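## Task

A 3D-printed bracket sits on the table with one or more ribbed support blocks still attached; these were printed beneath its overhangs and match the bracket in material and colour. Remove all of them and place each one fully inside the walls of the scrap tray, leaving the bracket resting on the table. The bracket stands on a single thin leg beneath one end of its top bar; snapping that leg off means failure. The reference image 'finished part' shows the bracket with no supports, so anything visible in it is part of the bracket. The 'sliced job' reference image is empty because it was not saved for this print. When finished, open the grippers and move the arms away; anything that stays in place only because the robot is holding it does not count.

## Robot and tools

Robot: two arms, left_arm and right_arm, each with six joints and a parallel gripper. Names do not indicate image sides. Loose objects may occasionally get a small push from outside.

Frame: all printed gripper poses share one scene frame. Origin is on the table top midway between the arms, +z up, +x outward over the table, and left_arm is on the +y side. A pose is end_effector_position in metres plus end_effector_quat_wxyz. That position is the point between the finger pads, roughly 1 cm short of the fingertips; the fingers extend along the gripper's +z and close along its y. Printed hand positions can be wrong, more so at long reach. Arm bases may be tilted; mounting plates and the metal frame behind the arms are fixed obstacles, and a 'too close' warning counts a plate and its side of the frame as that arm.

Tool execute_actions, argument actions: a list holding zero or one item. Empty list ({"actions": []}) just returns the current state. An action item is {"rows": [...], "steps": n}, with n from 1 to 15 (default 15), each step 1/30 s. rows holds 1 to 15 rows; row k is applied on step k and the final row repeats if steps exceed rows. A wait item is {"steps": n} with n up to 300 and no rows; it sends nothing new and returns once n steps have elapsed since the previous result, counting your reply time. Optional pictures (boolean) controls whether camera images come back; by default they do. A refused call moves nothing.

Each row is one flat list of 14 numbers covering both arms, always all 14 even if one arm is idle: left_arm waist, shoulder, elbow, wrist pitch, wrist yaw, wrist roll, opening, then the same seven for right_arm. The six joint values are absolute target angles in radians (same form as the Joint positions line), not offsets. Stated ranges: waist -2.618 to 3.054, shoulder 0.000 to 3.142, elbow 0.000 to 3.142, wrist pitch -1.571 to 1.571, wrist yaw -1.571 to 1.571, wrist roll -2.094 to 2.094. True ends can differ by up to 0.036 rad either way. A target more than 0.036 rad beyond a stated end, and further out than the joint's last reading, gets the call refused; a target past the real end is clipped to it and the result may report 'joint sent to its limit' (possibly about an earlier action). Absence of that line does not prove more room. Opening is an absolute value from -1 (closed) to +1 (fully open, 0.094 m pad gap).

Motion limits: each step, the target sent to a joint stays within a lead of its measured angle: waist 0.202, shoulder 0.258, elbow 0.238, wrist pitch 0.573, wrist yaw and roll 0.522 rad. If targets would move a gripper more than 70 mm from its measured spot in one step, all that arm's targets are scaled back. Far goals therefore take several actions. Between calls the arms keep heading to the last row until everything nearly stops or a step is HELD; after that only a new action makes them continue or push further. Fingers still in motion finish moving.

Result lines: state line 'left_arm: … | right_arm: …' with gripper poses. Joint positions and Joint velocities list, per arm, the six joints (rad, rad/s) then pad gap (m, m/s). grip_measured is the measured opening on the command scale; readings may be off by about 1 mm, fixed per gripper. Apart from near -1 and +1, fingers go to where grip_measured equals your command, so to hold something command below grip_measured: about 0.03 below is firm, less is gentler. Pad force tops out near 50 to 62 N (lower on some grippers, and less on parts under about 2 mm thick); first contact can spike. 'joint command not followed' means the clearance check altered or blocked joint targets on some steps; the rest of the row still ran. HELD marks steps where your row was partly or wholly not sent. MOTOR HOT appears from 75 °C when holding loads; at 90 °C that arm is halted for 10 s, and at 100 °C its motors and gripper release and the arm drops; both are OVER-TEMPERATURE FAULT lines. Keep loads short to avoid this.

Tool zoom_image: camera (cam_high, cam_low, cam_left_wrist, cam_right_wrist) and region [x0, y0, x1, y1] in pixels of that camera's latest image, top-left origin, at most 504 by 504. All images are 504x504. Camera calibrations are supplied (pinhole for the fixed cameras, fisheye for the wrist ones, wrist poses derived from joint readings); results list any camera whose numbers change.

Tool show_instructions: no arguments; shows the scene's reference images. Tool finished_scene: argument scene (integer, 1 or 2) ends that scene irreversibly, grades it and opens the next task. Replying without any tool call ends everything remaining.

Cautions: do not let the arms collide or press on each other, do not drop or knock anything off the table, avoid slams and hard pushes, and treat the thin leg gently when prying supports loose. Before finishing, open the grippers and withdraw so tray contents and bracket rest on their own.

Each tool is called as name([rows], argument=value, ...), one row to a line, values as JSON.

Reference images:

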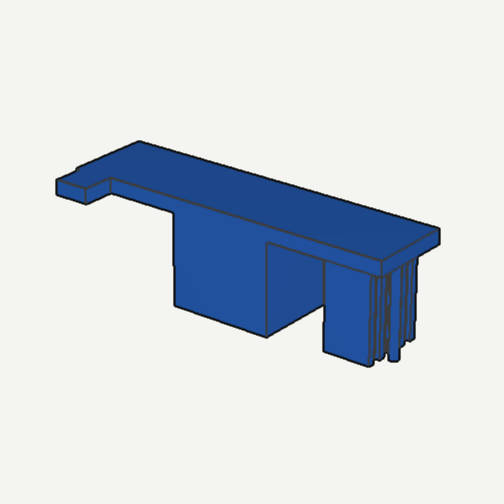

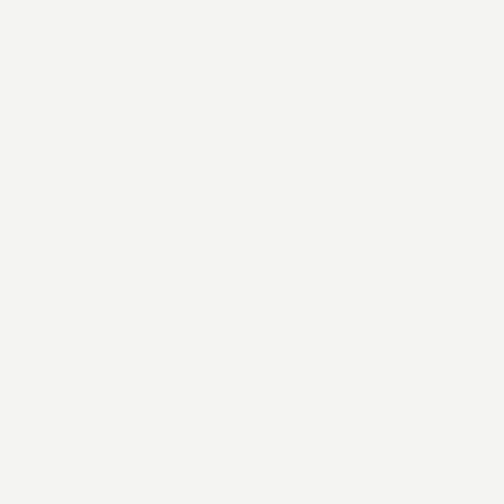

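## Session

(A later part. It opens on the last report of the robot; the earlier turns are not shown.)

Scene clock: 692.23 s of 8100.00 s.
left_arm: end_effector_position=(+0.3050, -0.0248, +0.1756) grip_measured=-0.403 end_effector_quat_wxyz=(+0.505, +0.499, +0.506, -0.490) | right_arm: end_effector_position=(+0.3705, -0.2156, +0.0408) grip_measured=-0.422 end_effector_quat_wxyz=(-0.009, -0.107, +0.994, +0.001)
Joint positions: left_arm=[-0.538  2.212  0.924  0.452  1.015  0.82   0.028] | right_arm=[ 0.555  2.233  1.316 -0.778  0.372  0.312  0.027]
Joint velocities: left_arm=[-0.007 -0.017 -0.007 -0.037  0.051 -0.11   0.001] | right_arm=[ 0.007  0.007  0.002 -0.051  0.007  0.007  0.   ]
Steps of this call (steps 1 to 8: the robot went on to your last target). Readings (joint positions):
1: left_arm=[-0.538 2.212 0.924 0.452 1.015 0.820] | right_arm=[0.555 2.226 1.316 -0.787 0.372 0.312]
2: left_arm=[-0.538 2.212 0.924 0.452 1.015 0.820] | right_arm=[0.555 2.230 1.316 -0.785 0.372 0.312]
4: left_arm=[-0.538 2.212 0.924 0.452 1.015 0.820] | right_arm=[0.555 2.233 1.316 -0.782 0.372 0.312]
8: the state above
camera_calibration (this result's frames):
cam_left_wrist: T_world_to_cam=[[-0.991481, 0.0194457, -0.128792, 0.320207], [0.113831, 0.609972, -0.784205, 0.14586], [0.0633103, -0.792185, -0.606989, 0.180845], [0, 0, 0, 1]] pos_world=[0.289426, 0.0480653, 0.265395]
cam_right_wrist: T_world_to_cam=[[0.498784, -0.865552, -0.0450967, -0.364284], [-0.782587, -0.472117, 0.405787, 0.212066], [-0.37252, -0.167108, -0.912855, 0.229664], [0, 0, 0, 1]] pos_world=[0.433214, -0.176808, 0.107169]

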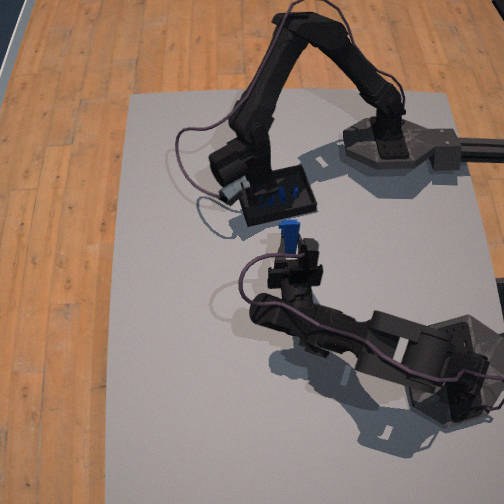

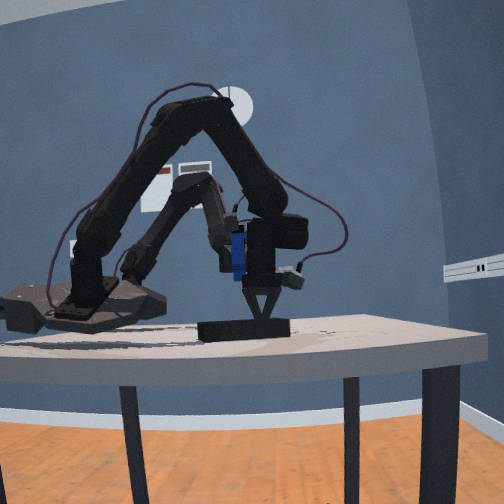

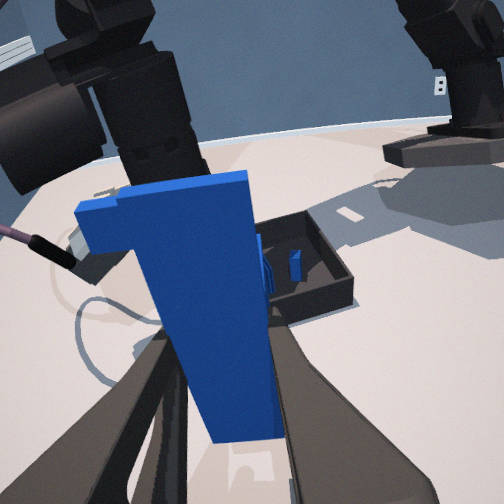

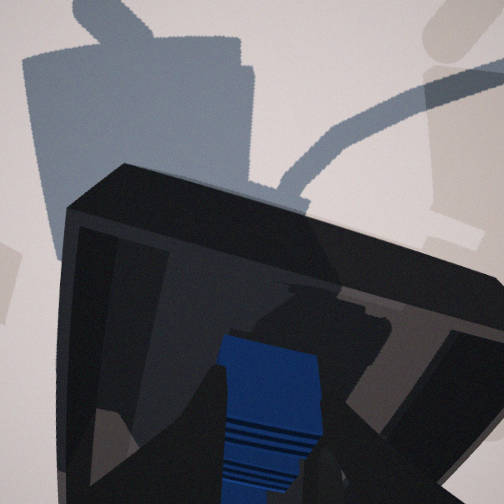

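execute_actions([
  {"rows":[[-0.555,2.19,0.91,0.465,1.04,0.81,-0.45,0.559,2.243,1.343,-0.76,0.383,0.32,-0.48],[-0.555,2.19,0.91,0.465,1.04,0.81,-0.45,0.559,2.25,1.343,-0.76,0.383,0.32,-0.48],[-0.555,2.19,0.91,0.465,1.04,0.81,-0.45,0.559,2.252,1.343,-0.76,0.383,0.32,-0.48],[-0.555,2.19,0.91,0.465,1.04,0.81,-0.45,0.559,2.252,1.343,-0.76,0.383,0.32,-0.48],[-0.555,2.19,0.91,0.465,1.04,0.81,-0.45,0.559,2.252,1.343,-0.76,0.383,0.32,-0.48],[-0.555,2.19,0.91,0.465,1.04,0.81,-0.45,0.559,2.252,1.343,-0.76,0.383,0.32,-0.43],[-0.555,2.19,0.91,0.465,1.04,0.81,-0.45,0.559,2.252,1.343,-0.76,0.383,0.32,-0.38],[-0.555,2.19,0.91,0.465,1.04,0.81,-0.45,0.559,2.252,1.343,-0.76,0.383,0.32,-0.32],[-0.555,2.19,0.91,0.465,1.04,0.81,-0.45,0.559,2.252,1.343,-0.76,0.383,0.32,-0.26],[-0.555,2.19,0.91,0.465,1.04,0.81,-0.45,0.559,2.252,1.343,-0.76,0.383,0.32,-0.2]],"steps":13},
], pictures=false)

execute_actions([
  {"rows":[[-0.555,2.19,0.91,0.465,1.04,0.81,-0.45,0.559,2.235,1.343,-0.78,0.383,0.32,-0.2],[-0.555,2.19,0.91,0.465,1.04,0.81,-0.45,0.559,2.215,1.343,-0.80,0.383,0.32,-0.2],[-0.555,2.19,0.91,0.465,1.04,0.81,-0.45,0.559,2.195,1.343,-0.82,0.383,0.32,-0.2],[-0.555,2.19,0.91,0.465,1.04,0.81,-0.45,0.559,2.17,1.343,-0.84,0.383,0.32,-0.2],[-0.555,2.19,0.91,0.465,1.04,0.81,-0.45,0.555,2.145,1.33,-0.85,0.383,0.32,-0.2],[-0.555,2.19,0.91,0.465,1.04,0.81,-0.45,0.545,2.12,1.31,-0.85,0.37,0.31,-0.2],[-0.555,2.19,0.91,0.465,1.04,0.81,-0.45,0.53,2.09,1.29,-0.83,0.34,0.28,-0.2],[-0.555,2.19,0.91,0.465,1.04,0.81,-0.45,0.51,2.06,1.26,-0.79,0.29,0.24,-0.2],[-0.555,2.19,0.91,0.465,1.04,0.81,-0.45,0.485,2.03,1.23,-0.73,0.23,0.19,-0.2],[-0.555,2.19,0.91,0.465,1.04,0.81,-0.45,0.46,2.0,1.20,-0.67,0.17,0.14,-0.2],[-0.555,2.19,0.91,0.465,1.04,0.81,-0.45,0.435,1.97,1.17,-0.61,0.11,0.09,-0.2],[-0.555,2.19,0.91,0.465,1.04,0.81,-0.45,0.41,1.94,1.14,-0.55,0.05,0.04,-0.2],[-0.555,2.19,0.91,0.465,1.04,0.81,-0.45,0.385,1.91,1.11,-0.49,-0.01,-0.01,-0.2],[-0.555,2.19,0.91,0.465,1.04,0.81,-0.45,0.36,1.89,1.08,-0.43,-0.07,-0.06,-0.2],[-0.555,2.19,0.91,0.465,1.04,0.81,-0.45,0.34,1.87,1.05,-0.37,-0.13,-0.11,-0.2]],"steps":15},
], pictures=false)

execute_actions([
  {"rows":[[-0.555,2.19,0.91,0.465,1.04,0.81,-0.45,0.325,1.86,1.02,-0.31,-0.195,-0.16,-0.19],[-0.555,2.19,0.91,0.465,1.04,0.81,-0.45,0.315,1.85,0.99,-0.25,-0.26,-0.21,-0.18],[-0.555,2.19,0.91,0.465,1.04,0.81,-0.45,0.31,1.85,0.96,-0.19,-0.325,-0.26,-0.17],[-0.555,2.19,0.91,0.465,1.04,0.81,-0.45,0.31,1.85,0.93,-0.13,-0.39,-0.31,-0.16],[-0.555,2.19,0.91,0.465,1.04,0.81,-0.45,0.31,1.85,0.90,-0.07,-0.455,-0.36,-0.15],[-0.555,2.19,0.91,0.465,1.04,0.81,-0.45,0.31,1.855,0.87,-0.01,-0.52,-0.41,-0.14],[-0.555,2.19,0.91,0.465,1.04,0.81,-0.45,0.31,1.86,0.84,0.05,-0.585,-0.46,-0.13],[-0.555,2.19,0.91,0.465,1.04,0.81,-0.45,0.31,1.87,0.81,0.11,-0.65,-0.51,-0.12],[-0.555,2.19,0.91,0.465,1.04,0.81,-0.45,0.31,1.88,0.78,0.17,-0.715,-0.56,-0.11],[-0.555,2.19,0.91,0.465,1.04,0.81,-0.45,0.31,1.89,0.75,0.23,-0.78,-0.61,-0.1],[-0.555,2.19,0.91,0.465,1.04,0.81,-0.45,0.315,1.90,0.72,0.29,-0.845,-0.66,-0.1],[-0.555,2.19,0.91,0.465,1.04,0.81,-0.45,0.32,1.915,0.70,0.35,-0.91,-0.71,-0.1],[-0.555,2.19,0.91,0.465,1.04,0.81,-0.45,0.325,1.93,0.68,0.40,-0.96,-0.76,-0.1],[-0.555,2.19,0.91,0.465,1.04,0.81,-0.45,0.335,1.95,0.665,0.44,-1.01,-0.80,-0.1],[-0.555,2.19,0.91,0.465,1.04,0.81,-0.45,0.345,1.97,0.655,0.47,-1.04,-0.83,-0.1]],"steps":15},
], pictures=false)

execute_actions([
  {"rows":[[-0.555,2.19,0.91,0.465,1.04,0.81,-0.45,0.357,1.99,0.65,0.50,-1.058,-0.85,-0.1],[-0.555,2.19,0.91,0.465,1.04,0.81,-0.45,0.369,2.008,0.65,0.52,-1.058,-0.861,-0.1],[-0.555,2.19,0.91,0.465,1.04,0.81,-0.45,0.381,2.026,0.65,0.54,-1.058,-0.861,-0.1],[-0.555,2.19,0.91,0.465,1.04,0.81,-0.45,0.393,2.042,0.65,0.56,-1.058,-0.861,-0.1],[-0.555,2.19,0.91,0.465,1.04,0.81,-0.45,0.405,2.058,0.65,0.575,-1.058,-0.861,-0.1],[-0.555,2.19,0.91,0.465,1.04,0.81,-0.45,0.416,2.072,0.65,0.585,-1.058,-0.861,-0.1],[-0.555,2.19,0.91,0.465,1.04,0.81,-0.45,0.426,2.083,0.65,0.595,-1.058,-0.861,-0.1],[-0.555,2.19,0.91,0.465,1.04,0.81,-0.45,0.434,2.092,0.65,0.595,-1.058,-0.861,-0.1]],"steps":15},
])

Scene clock: 726.60 s of 8100.00 s.
left_arm: end_effector_position=(+0.3050, -0.0248, +0.1756) grip_measured=-0.403 end_effector_quat_wxyz=(+0.505, +0.499, +0.506, -0.490) | right_arm: end_effector_position=(+0.3695, -0.2148, +0.0378) grip_measured=-0.202 end_effector_quat_wxyz=(-0.011, -0.108, +0.994, -0.000)
Joint positions: left_arm=[-0.538  2.212  0.924  0.452  1.015  0.82   0.028] | right_arm=[ 0.555  2.242  1.316 -0.774  0.372  0.312  0.037]
Joint velocities: left_arm=[-0.037  0.002 -0.002 -0.022 -0.051 -0.037  0.   ] | right_arm=[-0.012 -0.012  0.002 -0.022  0.051  0.066  0.   ]
Steps of this call (steps 1 to 30: the robot went on to your last target; steps 31 to 90: nothing new was sent; then 30.93 s passed at rest; steps 91 to 103: all 13 steps of this action). Readings (joint positions):
91: left_arm=[-0.538 2.212 0.924 0.452 1.015 0.820] | right_arm=[0.555 2.233 1.316 -0.775 0.372 0.312]
92: left_arm=[-0.538 2.212 0.924 0.452 1.015 0.820] | right_arm=[0.555 2.233 1.316 -0.775 0.372 0.312]
94: left_arm=[-0.538 2.212 0.924 0.452 1.015 0.820] | right_arm=[0.555 2.235 1.316 -0.774 0.372 0.312]
98: left_arm=[-0.538 2.212 0.924 0.452 1.015 0.820] | right_arm=[0.555 2.241 1.316 -0.774 0.372 0.312]
103: the state above

Scene clock: 727.10 s of 8100.00 s.
left_arm: end_effector_position=(+0.3050, -0.0248, +0.1756) grip_measured=-0.403 end_effector_quat_wxyz=(+0.505, +0.499, +0.506, -0.490) | right_arm: end_effector_position=(+0.3988, -0.2452, +0.0917) grip_measured=-0.202 end_effector_quat_wxyz=(+0.086, -0.095, +0.977, +0.168)
Joint positions: left_arm=[-0.538  2.212  0.924  0.452  1.015  0.82   0.028] | right_arm=[ 0.379  1.908  1.124 -0.578  0.097  0.076  0.037]
Joint velocities: left_arm=[-0.002 -0.027  0.002 -0.037  0.051  0.007  0.   ] | right_arm=[-0.818 -0.672 -0.872  1.443 -1.399 -1.15  -0.   ]
Steps of this call (steps 1 to 15: all 15 steps of this action). Readings (joint positions):
1: left_arm=[-0.538 2.212 0.924 0.452 1.015 0.820] | right_arm=[0.555 2.242 1.316 -0.774 0.372 0.312]
2: left_arm=[-0.538 2.212 0.924 0.452 1.015 0.820] | right_arm=[0.555 2.242 1.316 -0.775 0.372 0.312]
4: left_arm=[-0.538 2.212 0.924 0.452 1.015 0.820] | right_arm=[0.555 2.230 1.316 -0.788 0.372 0.312]
8: left_arm=[-0.538 2.212 0.924 0.452 1.015 0.820] | right_arm=[0.546 2.141 1.304 -0.809 0.356 0.298]
15: the state above

Scene clock: 727.60 s of 8100.00 s.
left_arm: end_effector_position=(+0.3050, -0.0248, +0.1756) grip_measured=-0.403 end_effector_quat_wxyz=(+0.505, +0.499, +0.506, -0.490) | right_arm: end_effector_position=(+0.3564, -0.1418, +0.1354) grip_measured=-0.102 end_effector_quat_wxyz=(+0.386, -0.395, +0.689, +0.469)
Joint positions: left_arm=[-0.538  2.212  0.924  0.452  1.015  0.82   0.028] | right_arm=[ 0.313  1.927  0.696  0.257 -0.788 -0.635  0.042]
Joint velocities: left_arm=[ 0.012 -0.002 -0.002 -0.051 -0.022 -0.007 -0.001] | right_arm=[ 0.222  0.53  -0.457  1.341 -1.516 -1.238  0.   ]
Steps of this call (steps 1 to 15: all 15 steps of this action). Readings (joint positions):
1: left_arm=[-0.538 2.212 0.924 0.452 1.015 0.820] | right_arm=[0.352 1.888 1.094 -0.528 0.048 0.033]
2: left_arm=[-0.538 2.212 0.924 0.452 1.015 0.820] | right_arm=[0.330 1.873 1.063 -0.476 -0.004 -0.011]
4: left_arm=[-0.538 2.212 0.924 0.452 1.015 0.820] | right_arm=[0.304 1.857 1.004 -0.366 -0.113 -0.102]
8: left_arm=[-0.538 2.212 0.924 0.452 1.015 0.820] | right_arm=[0.300 1.855 0.878 -0.137 -0.358 -0.294]
15: the state above

Scene clock: 728.10 s of 8100.00 s.
left_arm: end_effector_position=(+0.3050, -0.0248, +0.1756) grip_measured=-0.403 end_effector_quat_wxyz=(+0.505, +0.499, +0.506, -0.490) | right_arm: end_effector_position=(+0.3170, -0.0910, +0.1612) grip_measured=-0.102 end_effector_quat_wxyz=(-0.492, +0.501, -0.506, -0.501)
Joint positions: left_arm=[-0.538  2.212  0.924  0.452  1.015  0.82   0.028] | right_arm=[ 0.425  2.084  0.666  0.574 -1.024 -0.847  0.042]
Joint velocities: left_arm=[-0.007  0.012  0.002 -0.022 -0.022  0.007  0.001] | right_arm=[-0.007 -0.002  0.002  0.154 -0.095  0.007  0.001]
Steps of this call (steps 1 to 15: all 15 steps of this action). Readings (joint positions):
1: left_arm=[-0.538 2.212 0.924 0.452 1.015 0.820] | right_arm=[0.322 1.946 0.682 0.302 -0.836 -0.676]
2: left_arm=[-0.538 2.212 0.924 0.452 1.015 0.820] | right_arm=[0.334 1.966 0.674 0.342 -0.876 -0.711]
4: left_arm=[-0.538 2.212 0.924 0.452 1.015 0.820] | right_arm=[0.359 2.005 0.666 0.410 -0.933 -0.763]
8: left_arm=[-0.538 2.212 0.924 0.452 1.015 0.820] | right_arm=[0.407 2.064 0.666 0.512 -0.991 -0.818]
15: the state above
camera_calibration (this result's frames):
cam_left_wrist: T_world_to_cam=[[-0.99153, 0.0194406, -0.128415, 0.320155], [0.113529, 0.609966, -0.784253, 0.145961], [0.0630821, -0.792189, -0.607006, 0.180918], [0, 0, 0, 1]] pos_world=[0.28946, 0.048066, 0.265401]
cam_right_wrist: T_world_to_cam=[[0.95587, 0.0448948, 0.29034, -0.340506], [0.283293, -0.402658, -0.870409, 0.0542673], [0.0778308, 0.914249, -0.397607, 0.213087], [0, 0, 0, 1]] pos_world=[0.293521, -0.157677, 0.230822]

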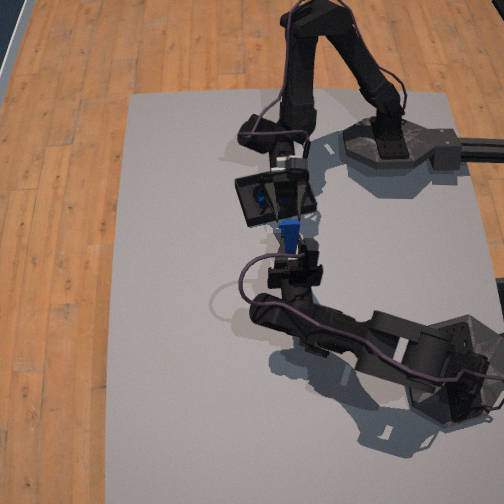

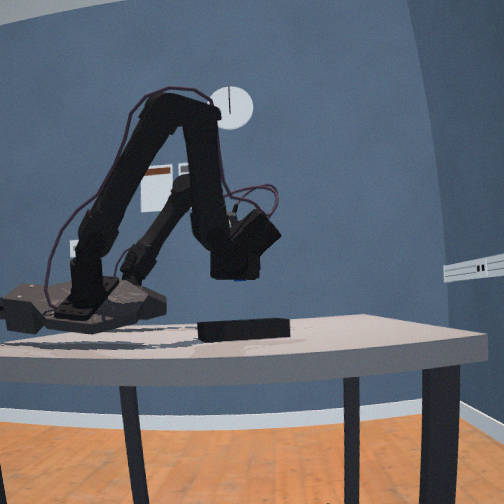

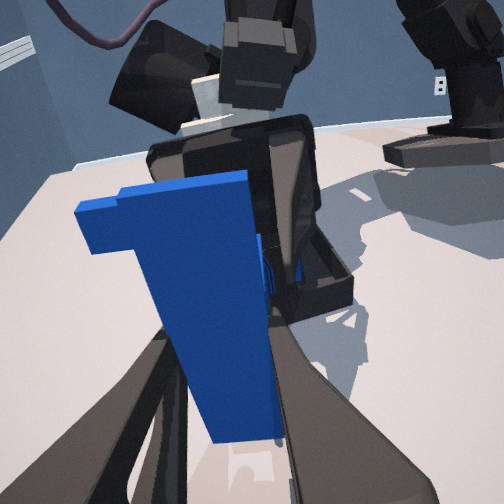

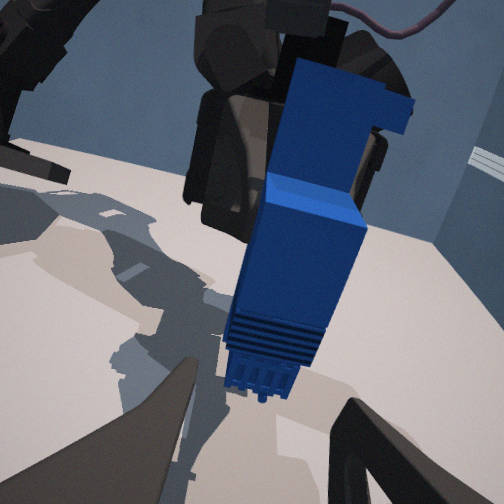

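zoom_image(camera="cam_right_wrist", region=[200,280,360,420])

Region (200, 280, 360, 420) of cam_right_wrist's 504x504 image, scaled by 3.150, with more detail than that image has; it fills the top 441 rows of this view, and the rest is white.

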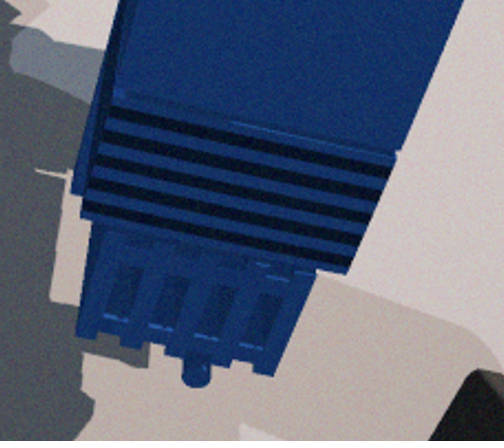

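execute_actions([
  {"rows":[[-0.555,2.19,0.91,0.465,1.04,0.81,-0.45,0.44,2.103,0.69,0.615,-1.03,-0.835,-0.1],[-0.555,2.19,0.91,0.465,1.04,0.81,-0.45,0.448,2.113,0.694,0.635,-1.022,-0.82,-0.1],[-0.555,2.19,0.91,0.465,1.04,0.81,-0.45,0.456,2.123,0.698,0.655,-1.014,-0.806,-0.1],[-0.555,2.19,0.91,0.465,1.04,0.81,-0.45,0.464,2.133,0.702,0.675,-1.006,-0.792,-0.1],[-0.555,2.19,0.91,0.465,1.04,0.81,-0.45,0.472,2.143,0.706,0.695,-0.998,-0.778,-0.1],[-0.555,2.19,0.91,0.465,1.04,0.81,-0.45,0.48,2.153,0.71,0.715,-0.99,-0.764,-0.1],[-0.555,2.19,0.91,0.465,1.04,0.81,-0.45,0.488,2.163,0.714,0.733,-0.982,-0.75,-0.1],[-0.555,2.19,0.91,0.465,1.04,0.81,-0.45,0.496,2.173,0.718,0.748,-0.975,-0.74,-0.1],[-0.555,2.19,0.91,0.465,1.04,0.81,-0.45,0.504,2.183,0.722,0.76,-0.971,-0.732,-0.1],[-0.555,2.19,0.91,0.465,1.04,0.81,-0.45,0.512,2.193,0.726,0.76,-0.971,-0.732,-0.1],[-0.555,2.19,0.91,0.465,1.04,0.81,-0.45,0.52,2.202,0.729,0.76,-0.971,-0.732,-0.1]],"steps":15},
], pictures=false)

execute_actions([
  {"steps":10},
])

Scene clock: 746.20 s of 8100.00 s.
left_arm: end_effector_position=(+0.3050, -0.0248, +0.1756) grip_measured=-0.403 end_effector_quat_wxyz=(+0.505, +0.499, +0.506, -0.490) | right_arm: end_effector_position=(+0.3162, -0.0584, +0.1583) grip_measured=-0.102 end_effector_quat_wxyz=(-0.498, +0.506, -0.496, -0.500)
Joint positions: left_arm=[-0.538  2.212  0.924  0.452  1.015  0.82   0.028] | right_arm=[ 0.51   2.192  0.706  0.74  -0.978 -0.754  0.042]
Joint velocities: left_arm=[-0.022 -0.002 -0.007 -0.051 -0.007 -0.066 -0.001] | right_arm=[0.002 0.032 0.002 0.051 0.066 0.095 0.001]
Steps of this call (steps 1 to 30: the robot went on to your last target; steps 31 to 90: nothing new was sent; then 14.60 s passed at rest; steps 91 to 105: all 15 steps of this action). Readings (joint positions):
91: left_arm=[-0.538 2.212 0.924 0.452 1.015 0.820] | right_arm=[0.425 2.084 0.666 0.595 -1.032 -0.854]
92: left_arm=[-0.538 2.212 0.924 0.452 1.015 0.820] | right_arm=[0.426 2.087 0.666 0.603 -1.031 -0.850]
94: left_arm=[-0.538 2.212 0.924 0.452 1.015 0.820] | right_arm=[0.434 2.100 0.672 0.624 -1.024 -0.836]
98: left_arm=[-0.538 2.212 0.924 0.452 1.015 0.820] | right_arm=[0.467 2.143 0.690 0.682 -1.001 -0.796]
105: the state above

Scene clock: 746.53 s of 8100.00 s.
left_arm: end_effector_position=(+0.3050, -0.0248, +0.1756) grip_measured=-0.403 end_effector_quat_wxyz=(+0.505, +0.499, +0.506, -0.490) | right_arm: end_effector_position=(+0.3187, -0.0583, +0.1595) grip_measured=-0.102 end_effector_quat_wxyz=(-0.501, +0.504, -0.497, -0.498)
Joint positions: left_arm=[-0.538  2.212  0.924  0.452  1.015  0.82   0.028] | right_arm=[ 0.51   2.192  0.706  0.756 -0.972 -0.743  0.042]
Joint velocities: left_arm=[ 0.002 -0.007 -0.002 -0.007 -0.007 -0.022 -0.001] | right_arm=[-0.012 -0.002  0.012 -0.037  0.051  0.007  0.   ]
Steps of this call (steps 1 to 10: the robot went on to your last target). Readings (joint positions):
1: left_arm=[-0.538 2.212 0.924 0.452 1.015 0.820] | right_arm=[0.510 2.192 0.706 0.742 -0.976 -0.751]
2: left_arm=[-0.538 2.212 0.924 0.452 1.015 0.820] | right_arm=[0.510 2.192 0.706 0.745 -0.975 -0.749]
4: left_arm=[-0.538 2.212 0.924 0.452 1.015 0.820] | right_arm=[0.510 2.192 0.706 0.751 -0.974 -0.747]
8: left_arm=[-0.538 2.212 0.924 0.452 1.015 0.820] | right_arm=[0.510 2.192 0.706 0.755 -0.972 -0.744]
10: the state above
camera_calibration (this result's frames):
cam_left_wrist: T_world_to_cam=[[-0.99153, 0.0194406, -0.128415, 0.320155], [0.113529, 0.609966, -0.784253, 0.145961], [0.0630821, -0.792189, -0.607006, 0.180918], [0, 0, 0, 1]] pos_world=[0.28946, 0.048066, 0.265401]
cam_right_wrist: T_world_to_cam=[[0.948811, 0.0392184, 0.313399, -0.344861], [0.303165, -0.391396, -0.86885, 0.0595958], [0.0885883, 0.919386, -0.383251, 0.176972], [0, 0, 0, 1]] pos_world=[0.293463, -0.125855, 0.227683]

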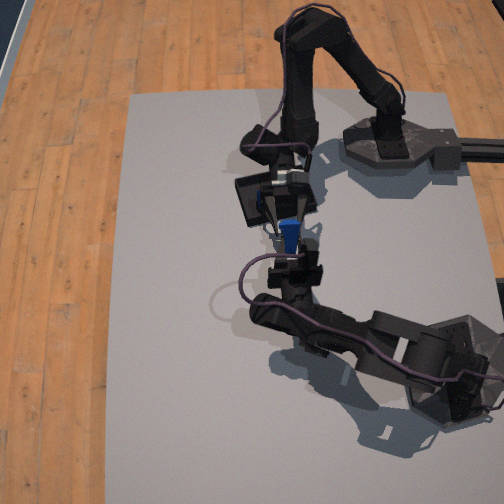

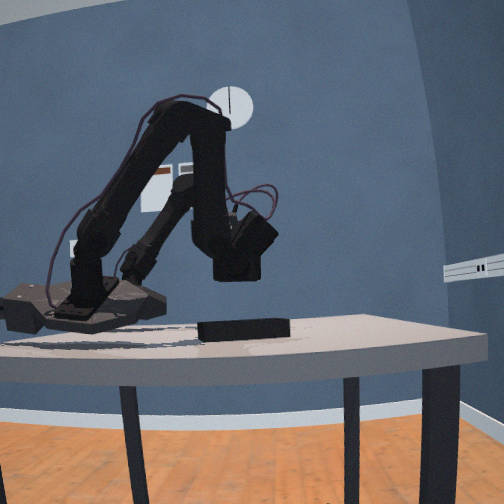

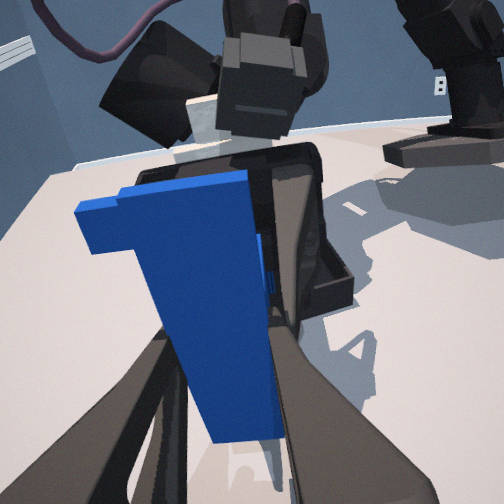

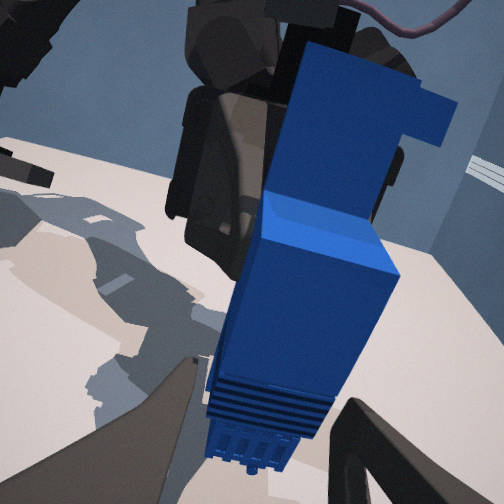

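execute_actions([
  {"rows":[[-0.555,2.19,0.91,0.465,1.04,0.81,-0.45,0.523,2.205,0.729,0.745,-0.971,-0.732,-0.14],[-0.555,2.19,0.91,0.465,1.04,0.81,-0.45,0.526,2.208,0.729,0.735,-0.971,-0.732,-0.18],[-0.555,2.19,0.91,0.465,1.04,0.81,-0.45,0.526,2.208,0.729,0.735,-0.971,-0.732,-0.22],[-0.555,2.19,0.91,0.465,1.04,0.81,-0.45,0.526,2.208,0.729,0.735,-0.971,-0.732,-0.26]],"steps":15},
])

Scene clock: 756.87 s of 8100.00 s.
left_arm: end_effector_position=(+0.3050, -0.0248, +0.1756) grip_measured=-0.403 end_effector_quat_wxyz=(+0.505, +0.499, +0.506, -0.490) | right_arm: end_effector_position=(+0.3190, -0.0583, +0.1597) grip_measured=-0.258 end_effector_quat_wxyz=(-0.502, +0.503, -0.497, -0.498)
Joint positions: left_arm=[-0.538  2.212  0.924  0.452  1.015  0.82   0.028] | right_arm=[ 0.51   2.192  0.706  0.758 -0.971 -0.742  0.035]
Joint velocities: left_arm=[-0.017  0.007  0.007  0.051 -0.007 -0.007 -0.   ] | right_arm=[-0.002 -0.007 -0.002  0.037  0.022 -0.022  0.   ]
Steps of this call (steps 1 to 30: the robot went on to your last target; steps 31 to 90: nothing new was sent; then 6.83 s passed at rest; steps 91 to 105: all 15 steps of this action). Readings (joint positions):
91: left_arm=[-0.538 2.212 0.924 0.452 1.015 0.820] | right_arm=[0.510 2.192 0.706 0.758 -0.971 -0.742]
92: left_arm=[-0.538 2.212 0.924 0.452 1.015 0.820] | right_arm=[0.510 2.192 0.706 0.758 -0.971 -0.742]
94: left_arm=[-0.538 2.212 0.924 0.452 1.015 0.820] | right_arm=[0.510 2.192 0.706 0.758 -0.971 -0.742]
98: left_arm=[-0.538 2.212 0.924 0.452 1.015 0.820] | right_arm=[0.510 2.192 0.706 0.758 -0.971 -0.742]
105: the state above
camera_calibration (this result's frames):
cam_left_wrist: T_world_to_cam=[[-0.99153, 0.0194406, -0.128415, 0.320155], [0.113529, 0.609966, -0.784253, 0.145961], [0.0630821, -0.792189, -0.607006, 0.180918], [0, 0, 0, 1]] pos_world=[0.28946, 0.048066, 0.265401]
cam_right_wrist: T_world_to_cam=[[0.948726, 0.0379072, 0.31382, -0.345328], [0.303037, -0.391534, -0.868833, 0.059661], [0.089936, 0.919383, -0.382945, 0.176521], [0, 0, 0, 1]] pos_world=[0.293666, -0.125841, 0.227804]

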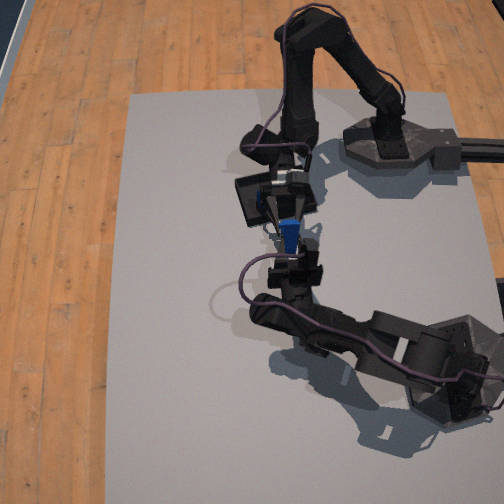

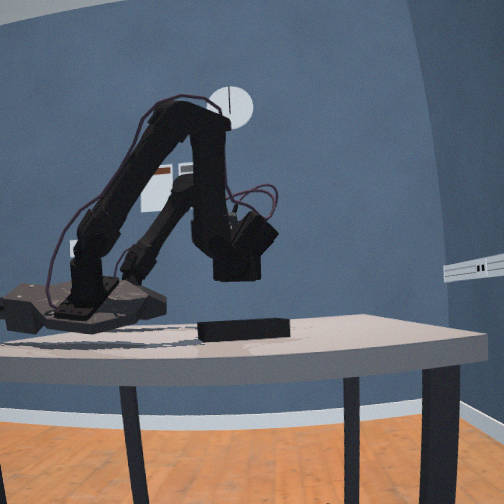

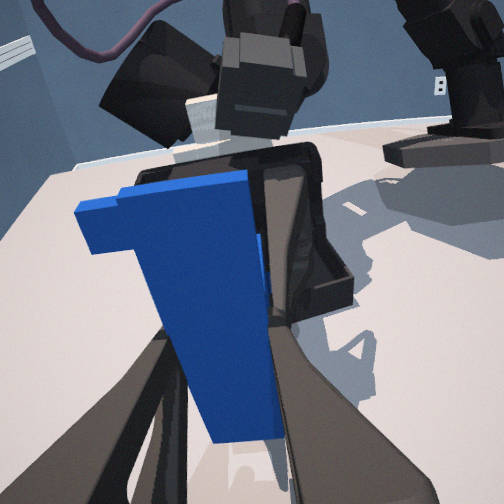

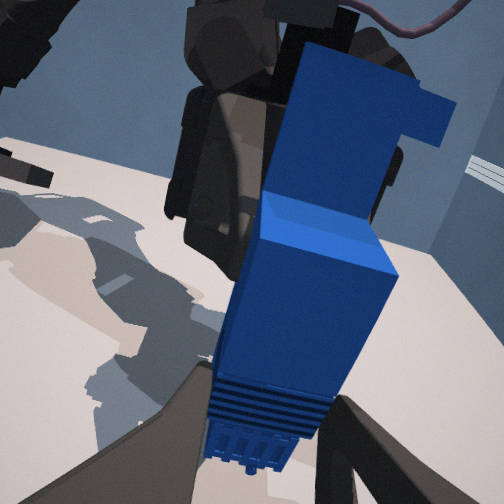

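Stiction. Larger nudge, then close.

execute_actions([
  {"rows":[[-0.555,2.19,0.91,0.465,1.04,0.81,-0.45,0.53,2.212,0.729,0.72,-0.971,-0.732,-0.26],[-0.555,2.19,0.91,0.465,1.04,0.81,-0.45,0.53,2.212,0.729,0.72,-0.971,-0.732,-0.26],[-0.555,2.19,0.91,0.465,1.04,0.81,-0.45,0.53,2.212,0.729,0.72,-0.971,-0.732,-0.26],[-0.555,2.19,0.91,0.465,1.04,0.81,-0.45,0.53,2.212,0.729,0.72,-0.971,-0.732,-0.26],[-0.555,2.19,0.91,0.465,1.04,0.81,-0.45,0.53,2.212,0.729,0.72,-0.971,-0.732,-0.26],[-0.555,2.19,0.91,0.465,1.04,0.81,-0.45,0.53,2.212,0.729,0.72,-0.971,-0.732,-0.26],[-0.555,2.19,0.91,0.465,1.04,0.81,-0.45,0.53,2.212,0.729,0.72,-0.971,-0.732,-0.30],[-0.555,2.19,0.91,0.465,1.04,0.81,-0.45,0.53,2.212,0.729,0.72,-0.971,-0.732,-0.33],[-0.555,2.19,0.91,0.465,1.04,0.81,-0.46,0.53,2.212,0.729,0.72,-0.971,-0.732,-0.36],[-0.555,2.19,0.91,0.465,1.04,0.81,-0.47,0.53,2.212,0.729,0.72,-0.971,-0.732,-0.39],[-0.555,2.19,0.91,0.465,1.04,0.81,-0.48,0.53,2.212,0.729,0.72,-0.971,-0.732,-0.42],[-0.555,2.19,0.91,0.465,1.04,0.81,-0.48,0.53,2.212,0.729,0.72,-0.971,-0.732,-0.45],[-0.555,2.19,0.91,0.465,1.04,0.81,-0.48,0.53,2.212,0.729,0.72,-0.971,-0.732,-0.48]],"steps":15},
])

Scene clock: 767.47 s of 8100.00 s.
left_arm: end_effector_position=(+0.3044, -0.0248, +0.1759) grip_measured=-0.403 end_effector_quat_wxyz=(+0.503, +0.498, +0.506, -0.493) | right_arm: end_effector_position=(+0.3173, -0.0561, +0.1581) grip_measured=-0.423 end_effector_quat_wxyz=(-0.498, +0.505, -0.499, -0.499)
Joint positions: left_arm=[-0.538  2.212  0.924  0.451  1.019  0.816  0.028] | right_arm=[ 0.516  2.197  0.71   0.75  -0.967 -0.742  0.027]
Joint velocities: left_arm=[-0.002  0.007 -0.012 -0.066 -0.037 -0.037  0.   ] | right_arm=[-0.017  0.007  0.002 -0.051 -0.022  0.007 -0.   ]
Steps of this call (steps 1 to 15: the robot went on to your last target; steps 16 to 90: nothing new was sent; then 7.10 s passed at rest; steps 91 to 105: all 15 steps of this action). Readings (joint positions):
91: left_arm=[-0.538 2.212 0.924 0.452 1.015 0.820] | right_arm=[0.511 2.192 0.706 0.756 -0.971 -0.742]
92: left_arm=[-0.538 2.212 0.924 0.452 1.015 0.820] | right_arm=[0.512 2.192 0.706 0.755 -0.971 -0.742]
94: left_arm=[-0.538 2.212 0.924 0.452 1.015 0.820] | right_arm=[0.515 2.194 0.706 0.752 -0.971 -0.742]
98: left_arm=[-0.538 2.212 0.924 0.452 1.017 0.818] | right_arm=[0.516 2.197 0.706 0.750 -0.969 -0.742]
105: the state above
camera_calibration (this result's frames):
cam_left_wrist: T_world_to_cam=[[-0.992116, 0.0221169, -0.123358, 0.318959], [0.111318, 0.607695, -0.78633, 0.147307], [0.0575728, -0.793863, -0.605366, 0.182511], [0, 0, 0, 1]] pos_world=[0.289539, 0.048317, 0.265664]
cam_right_wrist: T_world_to_cam=[[0.950106, 0.045477, 0.308596, -0.342426], [0.300837, -0.395065, -0.867998, 0.0599921], [0.0824416, 0.917527, -0.389035, 0.177312], [0, 0, 0, 1]] pos_world=[0.292675, -0.123415, 0.226725]

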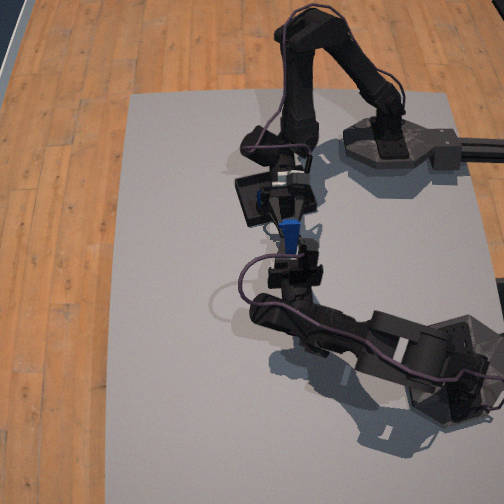

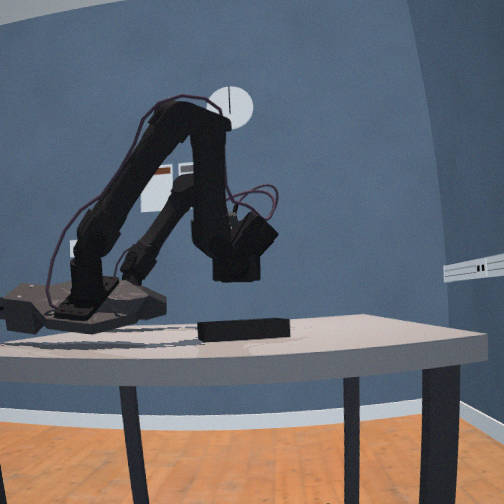

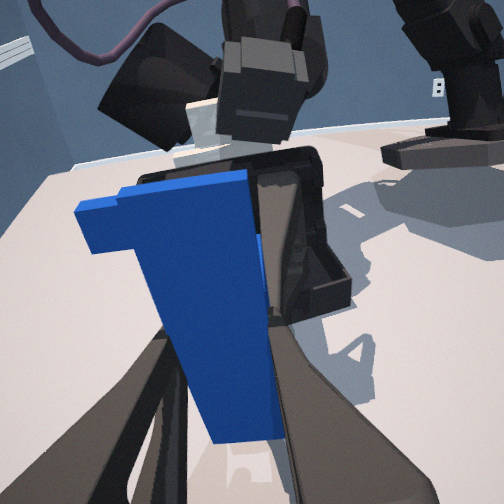

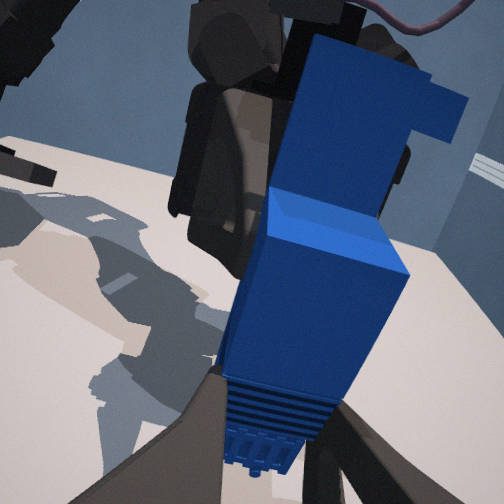

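execute_actions([
  {"rows":[[-0.55,2.189,0.91,0.46,1.04,0.817,-0.48,0.522,2.204,0.727,0.716,-0.974,-0.729,-0.48],[-0.545,2.188,0.91,0.456,1.04,0.824,-0.48,0.515,2.197,0.725,0.712,-0.977,-0.726,-0.48],[-0.541,2.187,0.91,0.452,1.041,0.831,-0.48,0.509,2.191,0.723,0.708,-0.98,-0.723,-0.48],[-0.538,2.186,0.91,0.448,1.041,0.838,-0.48,0.504,2.186,0.721,0.704,-0.983,-0.72,-0.48],[-0.535,2.185,0.91,0.444,1.042,0.845,-0.48,0.5,2.181,0.719,0.70,-0.986,-0.717,-0.48],[-0.532,2.184,0.91,0.44,1.042,0.852,-0.48,0.496,2.176,0.717,0.696,-0.989,-0.714,-0.48],[-0.529,2.183,0.91,0.436,1.042,0.859,-0.48,0.491,2.171,0.715,0.692,-0.992,-0.711,-0.48],[-0.526,2.182,0.91,0.432,1.043,0.866,-0.48,0.487,2.166,0.713,0.688,-0.995,-0.708,-0.48],[-0.523,2.181,0.91,0.428,1.043,0.873,-0.48,0.482,2.161,0.711,0.683,-0.998,-0.705,-0.48],[-0.52,2.18,0.91,0.424,1.043,0.88,-0.48,0.478,2.156,0.709,0.678,-1.001,-0.702,-0.48],[-0.517,2.179,0.91,0.42,1.044,0.886,-0.48,0.473,2.151,0.707,0.673,-1.004,-0.699,-0.48],[-0.514,2.178,0.91,0.415,1.044,0.892,-0.48,0.469,2.146,0.705,0.668,-1.007,-0.696,-0.48],[-0.511,2.177,0.91,0.41,1.044,0.898,-0.48,0.464,2.141,0.703,0.663,-1.009,-0.692,-0.48],[-0.508,2.176,0.91,0.405,1.045,0.904,-0.48,0.46,2.137,0.701,0.659,-1.011,-0.688,-0.48],[-0.505,2.175,0.91,0.40,1.045,0.91,-0.48,0.456,2.133,0.70,0.655,-1.013,-0.685,-0.48]],"steps":15},
])

Scene clock: 778.70 s of 8100.00 s.
left_arm: end_effector_position=(+0.3031, -0.0249, +0.1765) grip_measured=-0.403 end_effector_quat_wxyz=(+0.509, +0.505, +0.497, -0.488) | right_arm: end_effector_position=(+0.3172, -0.0602, +0.1611) grip_measured=-0.423 end_effector_quat_wxyz=(-0.489, +0.502, -0.504, -0.505)
Joint positions: left_arm=[-0.538  2.212  0.924  0.448  1.026  0.845  0.028] | right_arm=[ 0.509  2.171  0.71   0.702 -0.974 -0.739  0.027]
Joint velocities: left_arm=[-0.017 -0.002 -0.007 -0.022  0.007  0.066 -0.   ] | right_arm=[ 0.002 -0.061 -0.012 -0.168 -0.037  0.022 -0.001]
Steps of this call (steps 1 to 15: the robot went on to your last target; steps 16 to 90: nothing new was sent; then 7.73 s passed at rest; steps 91 to 105: all 15 steps of this action). Readings (joint positions):
91: left_arm=[-0.538 2.212 0.924 0.451 1.019 0.816] | right_arm=[0.516 2.197 0.710 0.750 -0.967 -0.742]
92: left_arm=[-0.538 2.212 0.924 0.451 1.019 0.816] | right_arm=[0.516 2.197 0.710 0.750 -0.967 -0.742]
94: left_arm=[-0.538 2.212 0.924 0.451 1.019 0.817] | right_arm=[0.516 2.197 0.710 0.748 -0.967 -0.741]
98: left_arm=[-0.538 2.212 0.924 0.448 1.018 0.827] | right_arm=[0.512 2.191 0.710 0.737 -0.971 -0.739]
105: the state above
camera_calibration (this result's frames):
cam_left_wrist: T_world_to_cam=[[-0.988296, 0.0278384, -0.149984, 0.321479], [0.136189, 0.603958, -0.785294, 0.140115], [0.0687226, -0.79653, -0.600681, 0.178654], [0, 0, 0, 1]] pos_world=[0.286357, 0.04873, 0.265563]
cam_right_wrist: T_world_to_cam=[[0.956708, 0.0529083, 0.2862, -0.341144], [0.283099, -0.397442, -0.872866, 0.0673245], [0.0675661, 0.916101, -0.395214, 0.187869], [0, 0, 0, 1]] pos_world=[0.294622, -0.1273, 0.230649]

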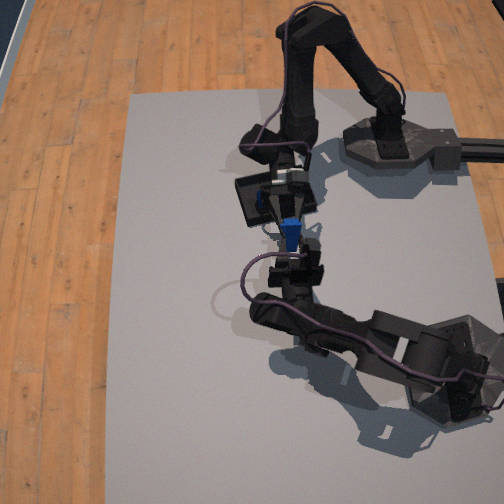

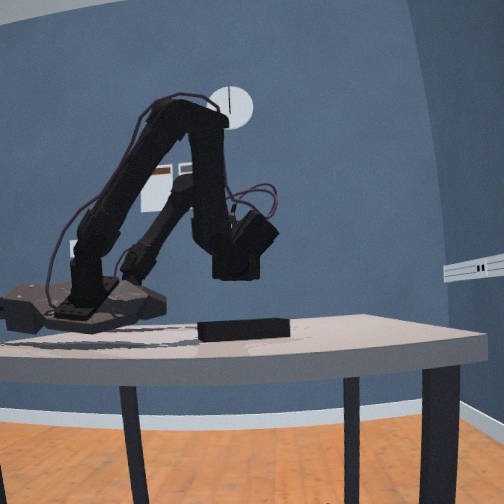

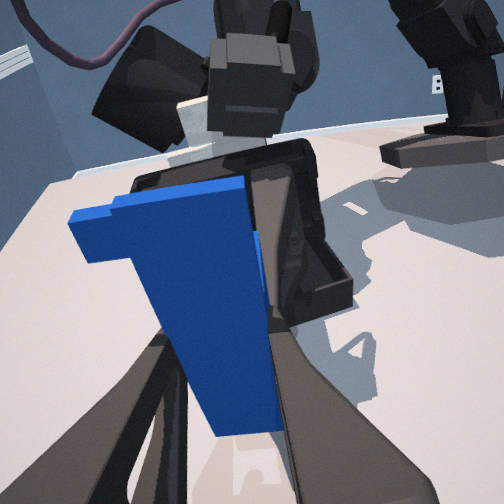

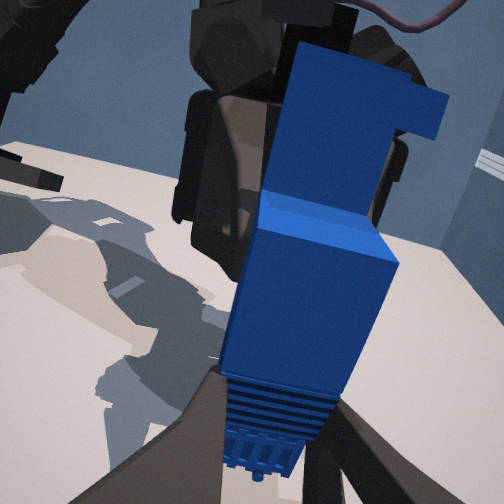

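execute_actions([
  {"rows":[[-0.52,2.19,0.91,0.43,1.04,0.90,-0.5,0.485,2.155,0.705,0.68,-0.99,-0.69,-0.5],[-0.52,2.19,0.91,0.43,1.04,0.912,-0.5,0.485,2.155,0.705,0.68,-0.99,-0.675,-0.5],[-0.52,2.19,0.91,0.43,1.04,0.924,-0.5,0.485,2.155,0.705,0.68,-0.99,-0.66,-0.5],[-0.52,2.19,0.91,0.43,1.04,0.936,-0.5,0.485,2.155,0.705,0.68,-0.99,-0.645,-0.5],[-0.52,2.19,0.91,0.43,1.04,0.948,-0.5,0.485,2.155,0.705,0.68,-0.99,-0.63,-0.5],[-0.52,2.19,0.91,0.43,1.04,0.96,-0.5,0.485,2.155,0.705,0.68,-0.99,-0.615,-0.5],[-0.52,2.19,0.91,0.43,1.04,0.972,-0.5,0.485,2.155,0.705,0.68,-0.99,-0.60,-0.5],[-0.52,2.19,0.91,0.43,1.04,0.984,-0.5,0.485,2.155,0.705,0.68,-0.99,-0.585,-0.5],[-0.52,2.19,0.91,0.43,1.04,0.996,-0.5,0.485,2.155,0.705,0.68,-0.99,-0.57,-0.5],[-0.52,2.19,0.91,0.43,1.04,1.008,-0.5,0.485,2.155,0.705,0.68,-0.99,-0.555,-0.5],[-0.52,2.19,0.91,0.43,1.04,1.02,-0.5,0.485,2.155,0.705,0.68,-0.99,-0.54,-0.5],[-0.52,2.19,0.91,0.43,1.04,1.03,-0.5,0.485,2.155,0.705,0.68,-0.99,-0.525,-0.5]],"steps":15},
])

Scene clock: 789.83 s of 8100.00 s.
left_arm: end_effector_position=(+0.3019, -0.0241, +0.1765) grip_measured=-0.403 end_effector_quat_wxyz=(+0.528, +0.526, +0.473, -0.469) | right_arm: end_effector_position=(+0.3187, -0.0620, +0.1600) grip_measured=-0.423 end_effector_quat_wxyz=(-0.458, +0.471, -0.535, -0.531)
Joint positions: left_arm=[-0.535  2.211  0.924  0.439  1.034  0.936  0.028] | right_arm=[ 0.503  2.167  0.71   0.692 -0.971 -0.628  0.027]
Joint velocities: left_arm=[-0.007 -0.007 -0.007  0.022 -0.037  0.022  0.001] | right_arm=[-0.002  0.002 -0.007  0.007  0.022  0.095 -0.   ]
Steps of this call (steps 1 to 30: the robot went on to your last target; steps 31 to 90: nothing new was sent; then 7.63 s passed at rest; steps 91 to 105: all 15 steps of this action). Readings (joint positions):
91: left_arm=[-0.539 2.212 0.924 0.446 1.028 0.849] | right_arm=[0.510 2.167 0.710 0.692 -0.974 -0.739]
92: left_arm=[-0.540 2.212 0.924 0.446 1.028 0.849] | right_arm=[0.511 2.167 0.710 0.692 -0.974 -0.739]
94: left_arm=[-0.540 2.212 0.924 0.446 1.028 0.854] | right_arm=[0.511 2.167 0.710 0.692 -0.973 -0.734]
98: left_arm=[-0.535 2.211 0.924 0.445 1.032 0.900] | right_arm=[0.503 2.167 0.710 0.692 -0.971 -0.682]
105: the state above
camera_calibration (this result's frames):
cam_left_wrist: T_world_to_cam=[[-0.972235, 0.0338734, -0.231544, 0.329895], [0.204852, 0.601498, -0.772163, 0.116683], [0.113117, -0.798156, -0.591736, 0.164295], [0, 0, 0, 1]] pos_world=[0.278248, 0.0497734, 0.263703]
cam_right_wrist: T_world_to_cam=[[0.984203, 0.0479954, 0.170417, -0.332662], [0.175139, -0.404847, -0.897455, 0.10314], [0.025919, 0.913124, -0.406857, 0.203909], [0, 0, 0, 1]] pos_world=[0.304057, -0.128472, 0.232217]

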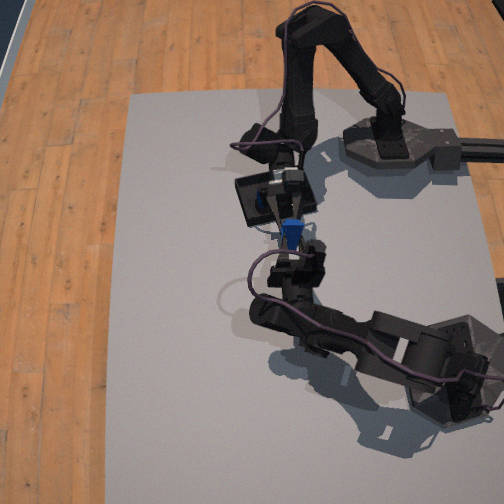

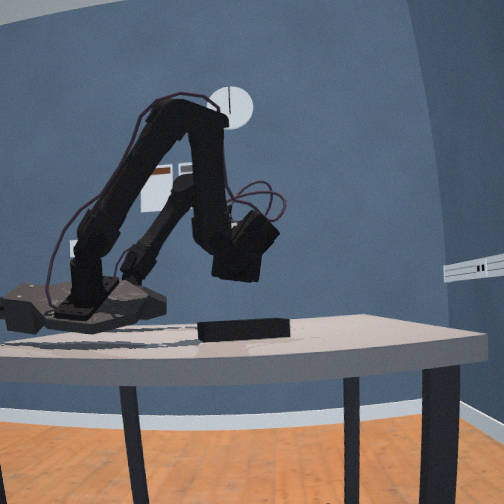

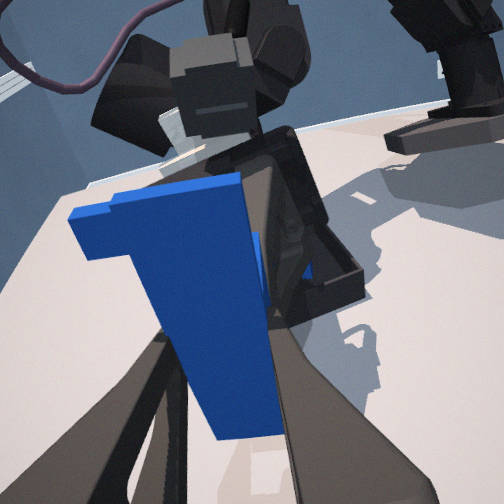

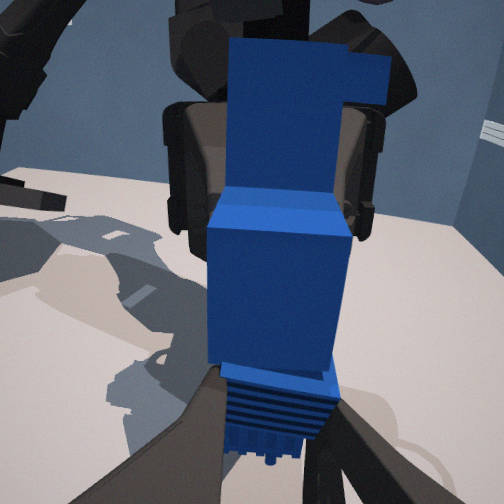

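execute_actions([
  {"rows":[[-0.535,2.19,0.91,0.44,1.04,0.92,-0.47,0.50,2.165,0.705,0.69,-0.99,-0.64,-0.48],[-0.535,2.19,0.91,0.44,1.04,0.90,-0.46,0.50,2.165,0.705,0.69,-0.995,-0.67,-0.48],[-0.535,2.19,0.91,0.44,1.04,0.88,-0.45,0.50,2.165,0.70,0.69,-1.0,-0.70,-0.48],[-0.535,2.19,0.91,0.44,1.04,0.86,-0.45,0.50,2.165,0.695,0.69,-1.005,-0.73,-0.48],[-0.535,2.19,0.91,0.44,1.04,0.84,-0.45,0.50,2.165,0.69,0.685,-1.01,-0.76,-0.48],[-0.535,2.19,0.91,0.44,1.04,0.82,-0.45,0.495,2.16,0.686,0.675,-1.015,-0.78,-0.48],[-0.535,2.19,0.91,0.44,1.04,0.82,-0.45,0.489,2.154,0.682,0.665,-1.02,-0.79,-0.48],[-0.535,2.19,0.91,0.44,1.04,0.82,-0.45,0.482,2.147,0.678,0.654,-1.025,-0.80,-0.48],[-0.535,2.19,0.91,0.44,1.04,0.82,-0.45,0.475,2.14,0.675,0.643,-1.03,-0.81,-0.48],[-0.535,2.19,0.91,0.44,1.04,0.82,-0.45,0.468,2.133,0.672,0.632,-1.035,-0.82,-0.48],[-0.535,2.19,0.91,0.44,1.04,0.82,-0.45,0.461,2.126,0.669,0.621,-1.04,-0.83,-0.48],[-0.535,2.19,0.91,0.44,1.04,0.82,-0.45,0.454,2.119,0.666,0.61,-1.045,-0.838,-0.48],[-0.535,2.19,0.91,0.44,1.04,0.82,-0.45,0.447,2.112,0.663,0.599,-1.05,-0.846,-0.48],[-0.535,2.19,0.91,0.44,1.04,0.82,-0.45,0.44,2.105,0.66,0.588,-1.053,-0.852,-0.48],[-0.535,2.19,0.91,0.44,1.04,0.82,-0.45,0.433,2.098,0.657,0.58,-1.055,-0.856,-0.48]],"steps":15},
])

Scene clock: 800.47 s of 8100.00 s.
left_arm: end_effector_position=(+0.3024, -0.0241, +0.1765) grip_measured=-0.403 end_effector_quat_wxyz=(+0.505, +0.502, +0.499, -0.494) | right_arm: end_effector_position=(+0.3184, -0.0802, +0.1592) grip_measured=-0.423 end_effector_quat_wxyz=(-0.495, +0.503, -0.502, -0.500)
Joint positions: left_arm=[-0.535  2.211  0.924  0.441  1.032  0.835  0.028] | right_arm=[ 0.451  2.126  0.681  0.638 -1.01  -0.816  0.027]
Joint velocities: left_arm=[-0.017 -0.002  0.012 -0.051  0.051  0.007  0.001] | right_arm=[-0.222 -0.217 -0.076 -0.256 -0.139 -0.198 -0.001]
Steps of this call (steps 1 to 15: the robot went on to your last target; steps 16 to 90: nothing new was sent; then 7.13 s passed at rest; steps 91 to 105: all 15 steps of this action). Readings (joint positions):
91: left_arm=[-0.535 2.211 0.924 0.439 1.034 0.925] | right_arm=[0.503 2.167 0.710 0.692 -0.971 -0.635]
92: left_arm=[-0.535 2.211 0.924 0.439 1.034 0.912] | right_arm=[0.503 2.167 0.710 0.692 -0.971 -0.651]
94: left_arm=[-0.535 2.211 0.924 0.440 1.034 0.889] | right_arm=[0.503 2.167 0.710 0.692 -0.972 -0.683]
98: left_arm=[-0.535 2.211 0.924 0.441 1.034 0.853] | right_arm=[0.499 2.166 0.708 0.688 -0.976 -0.742]
105: the state above
camera_calibration (this result's frames):
cam_left_wrist: T_world_to_cam=[[-0.990504, 0.031545, -0.133817, 0.318605], [0.125719, 0.601784, -0.788702, 0.143433], [0.0556493, -0.798036, -0.600035, 0.183086], [0, 0, 0, 1]] pos_world=[0.287359, 0.0497431, 0.265618]
cam_right_wrist: T_world_to_cam=[[0.953053, 0.0436949, 0.299636, -0.342426], [0.291618, -0.398927, -0.869377, 0.0539656], [0.0815455, 0.915941, -0.392941, 0.200532], [0, 0, 0, 1]] pos_world=[0.29426, -0.147185, 0.228317]

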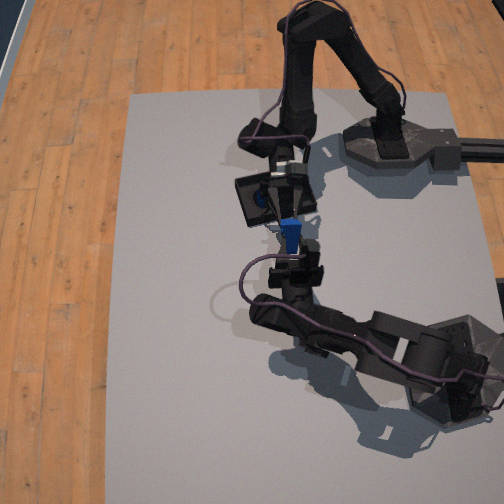

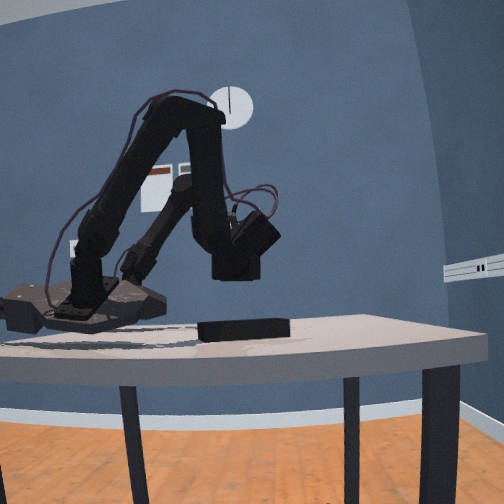

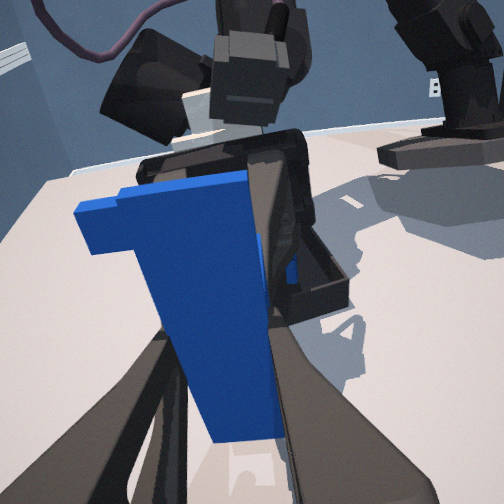

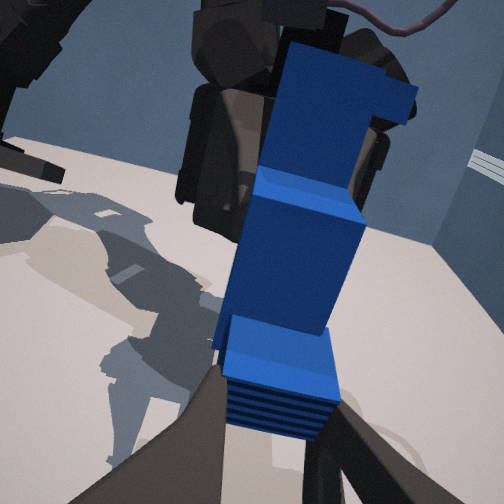

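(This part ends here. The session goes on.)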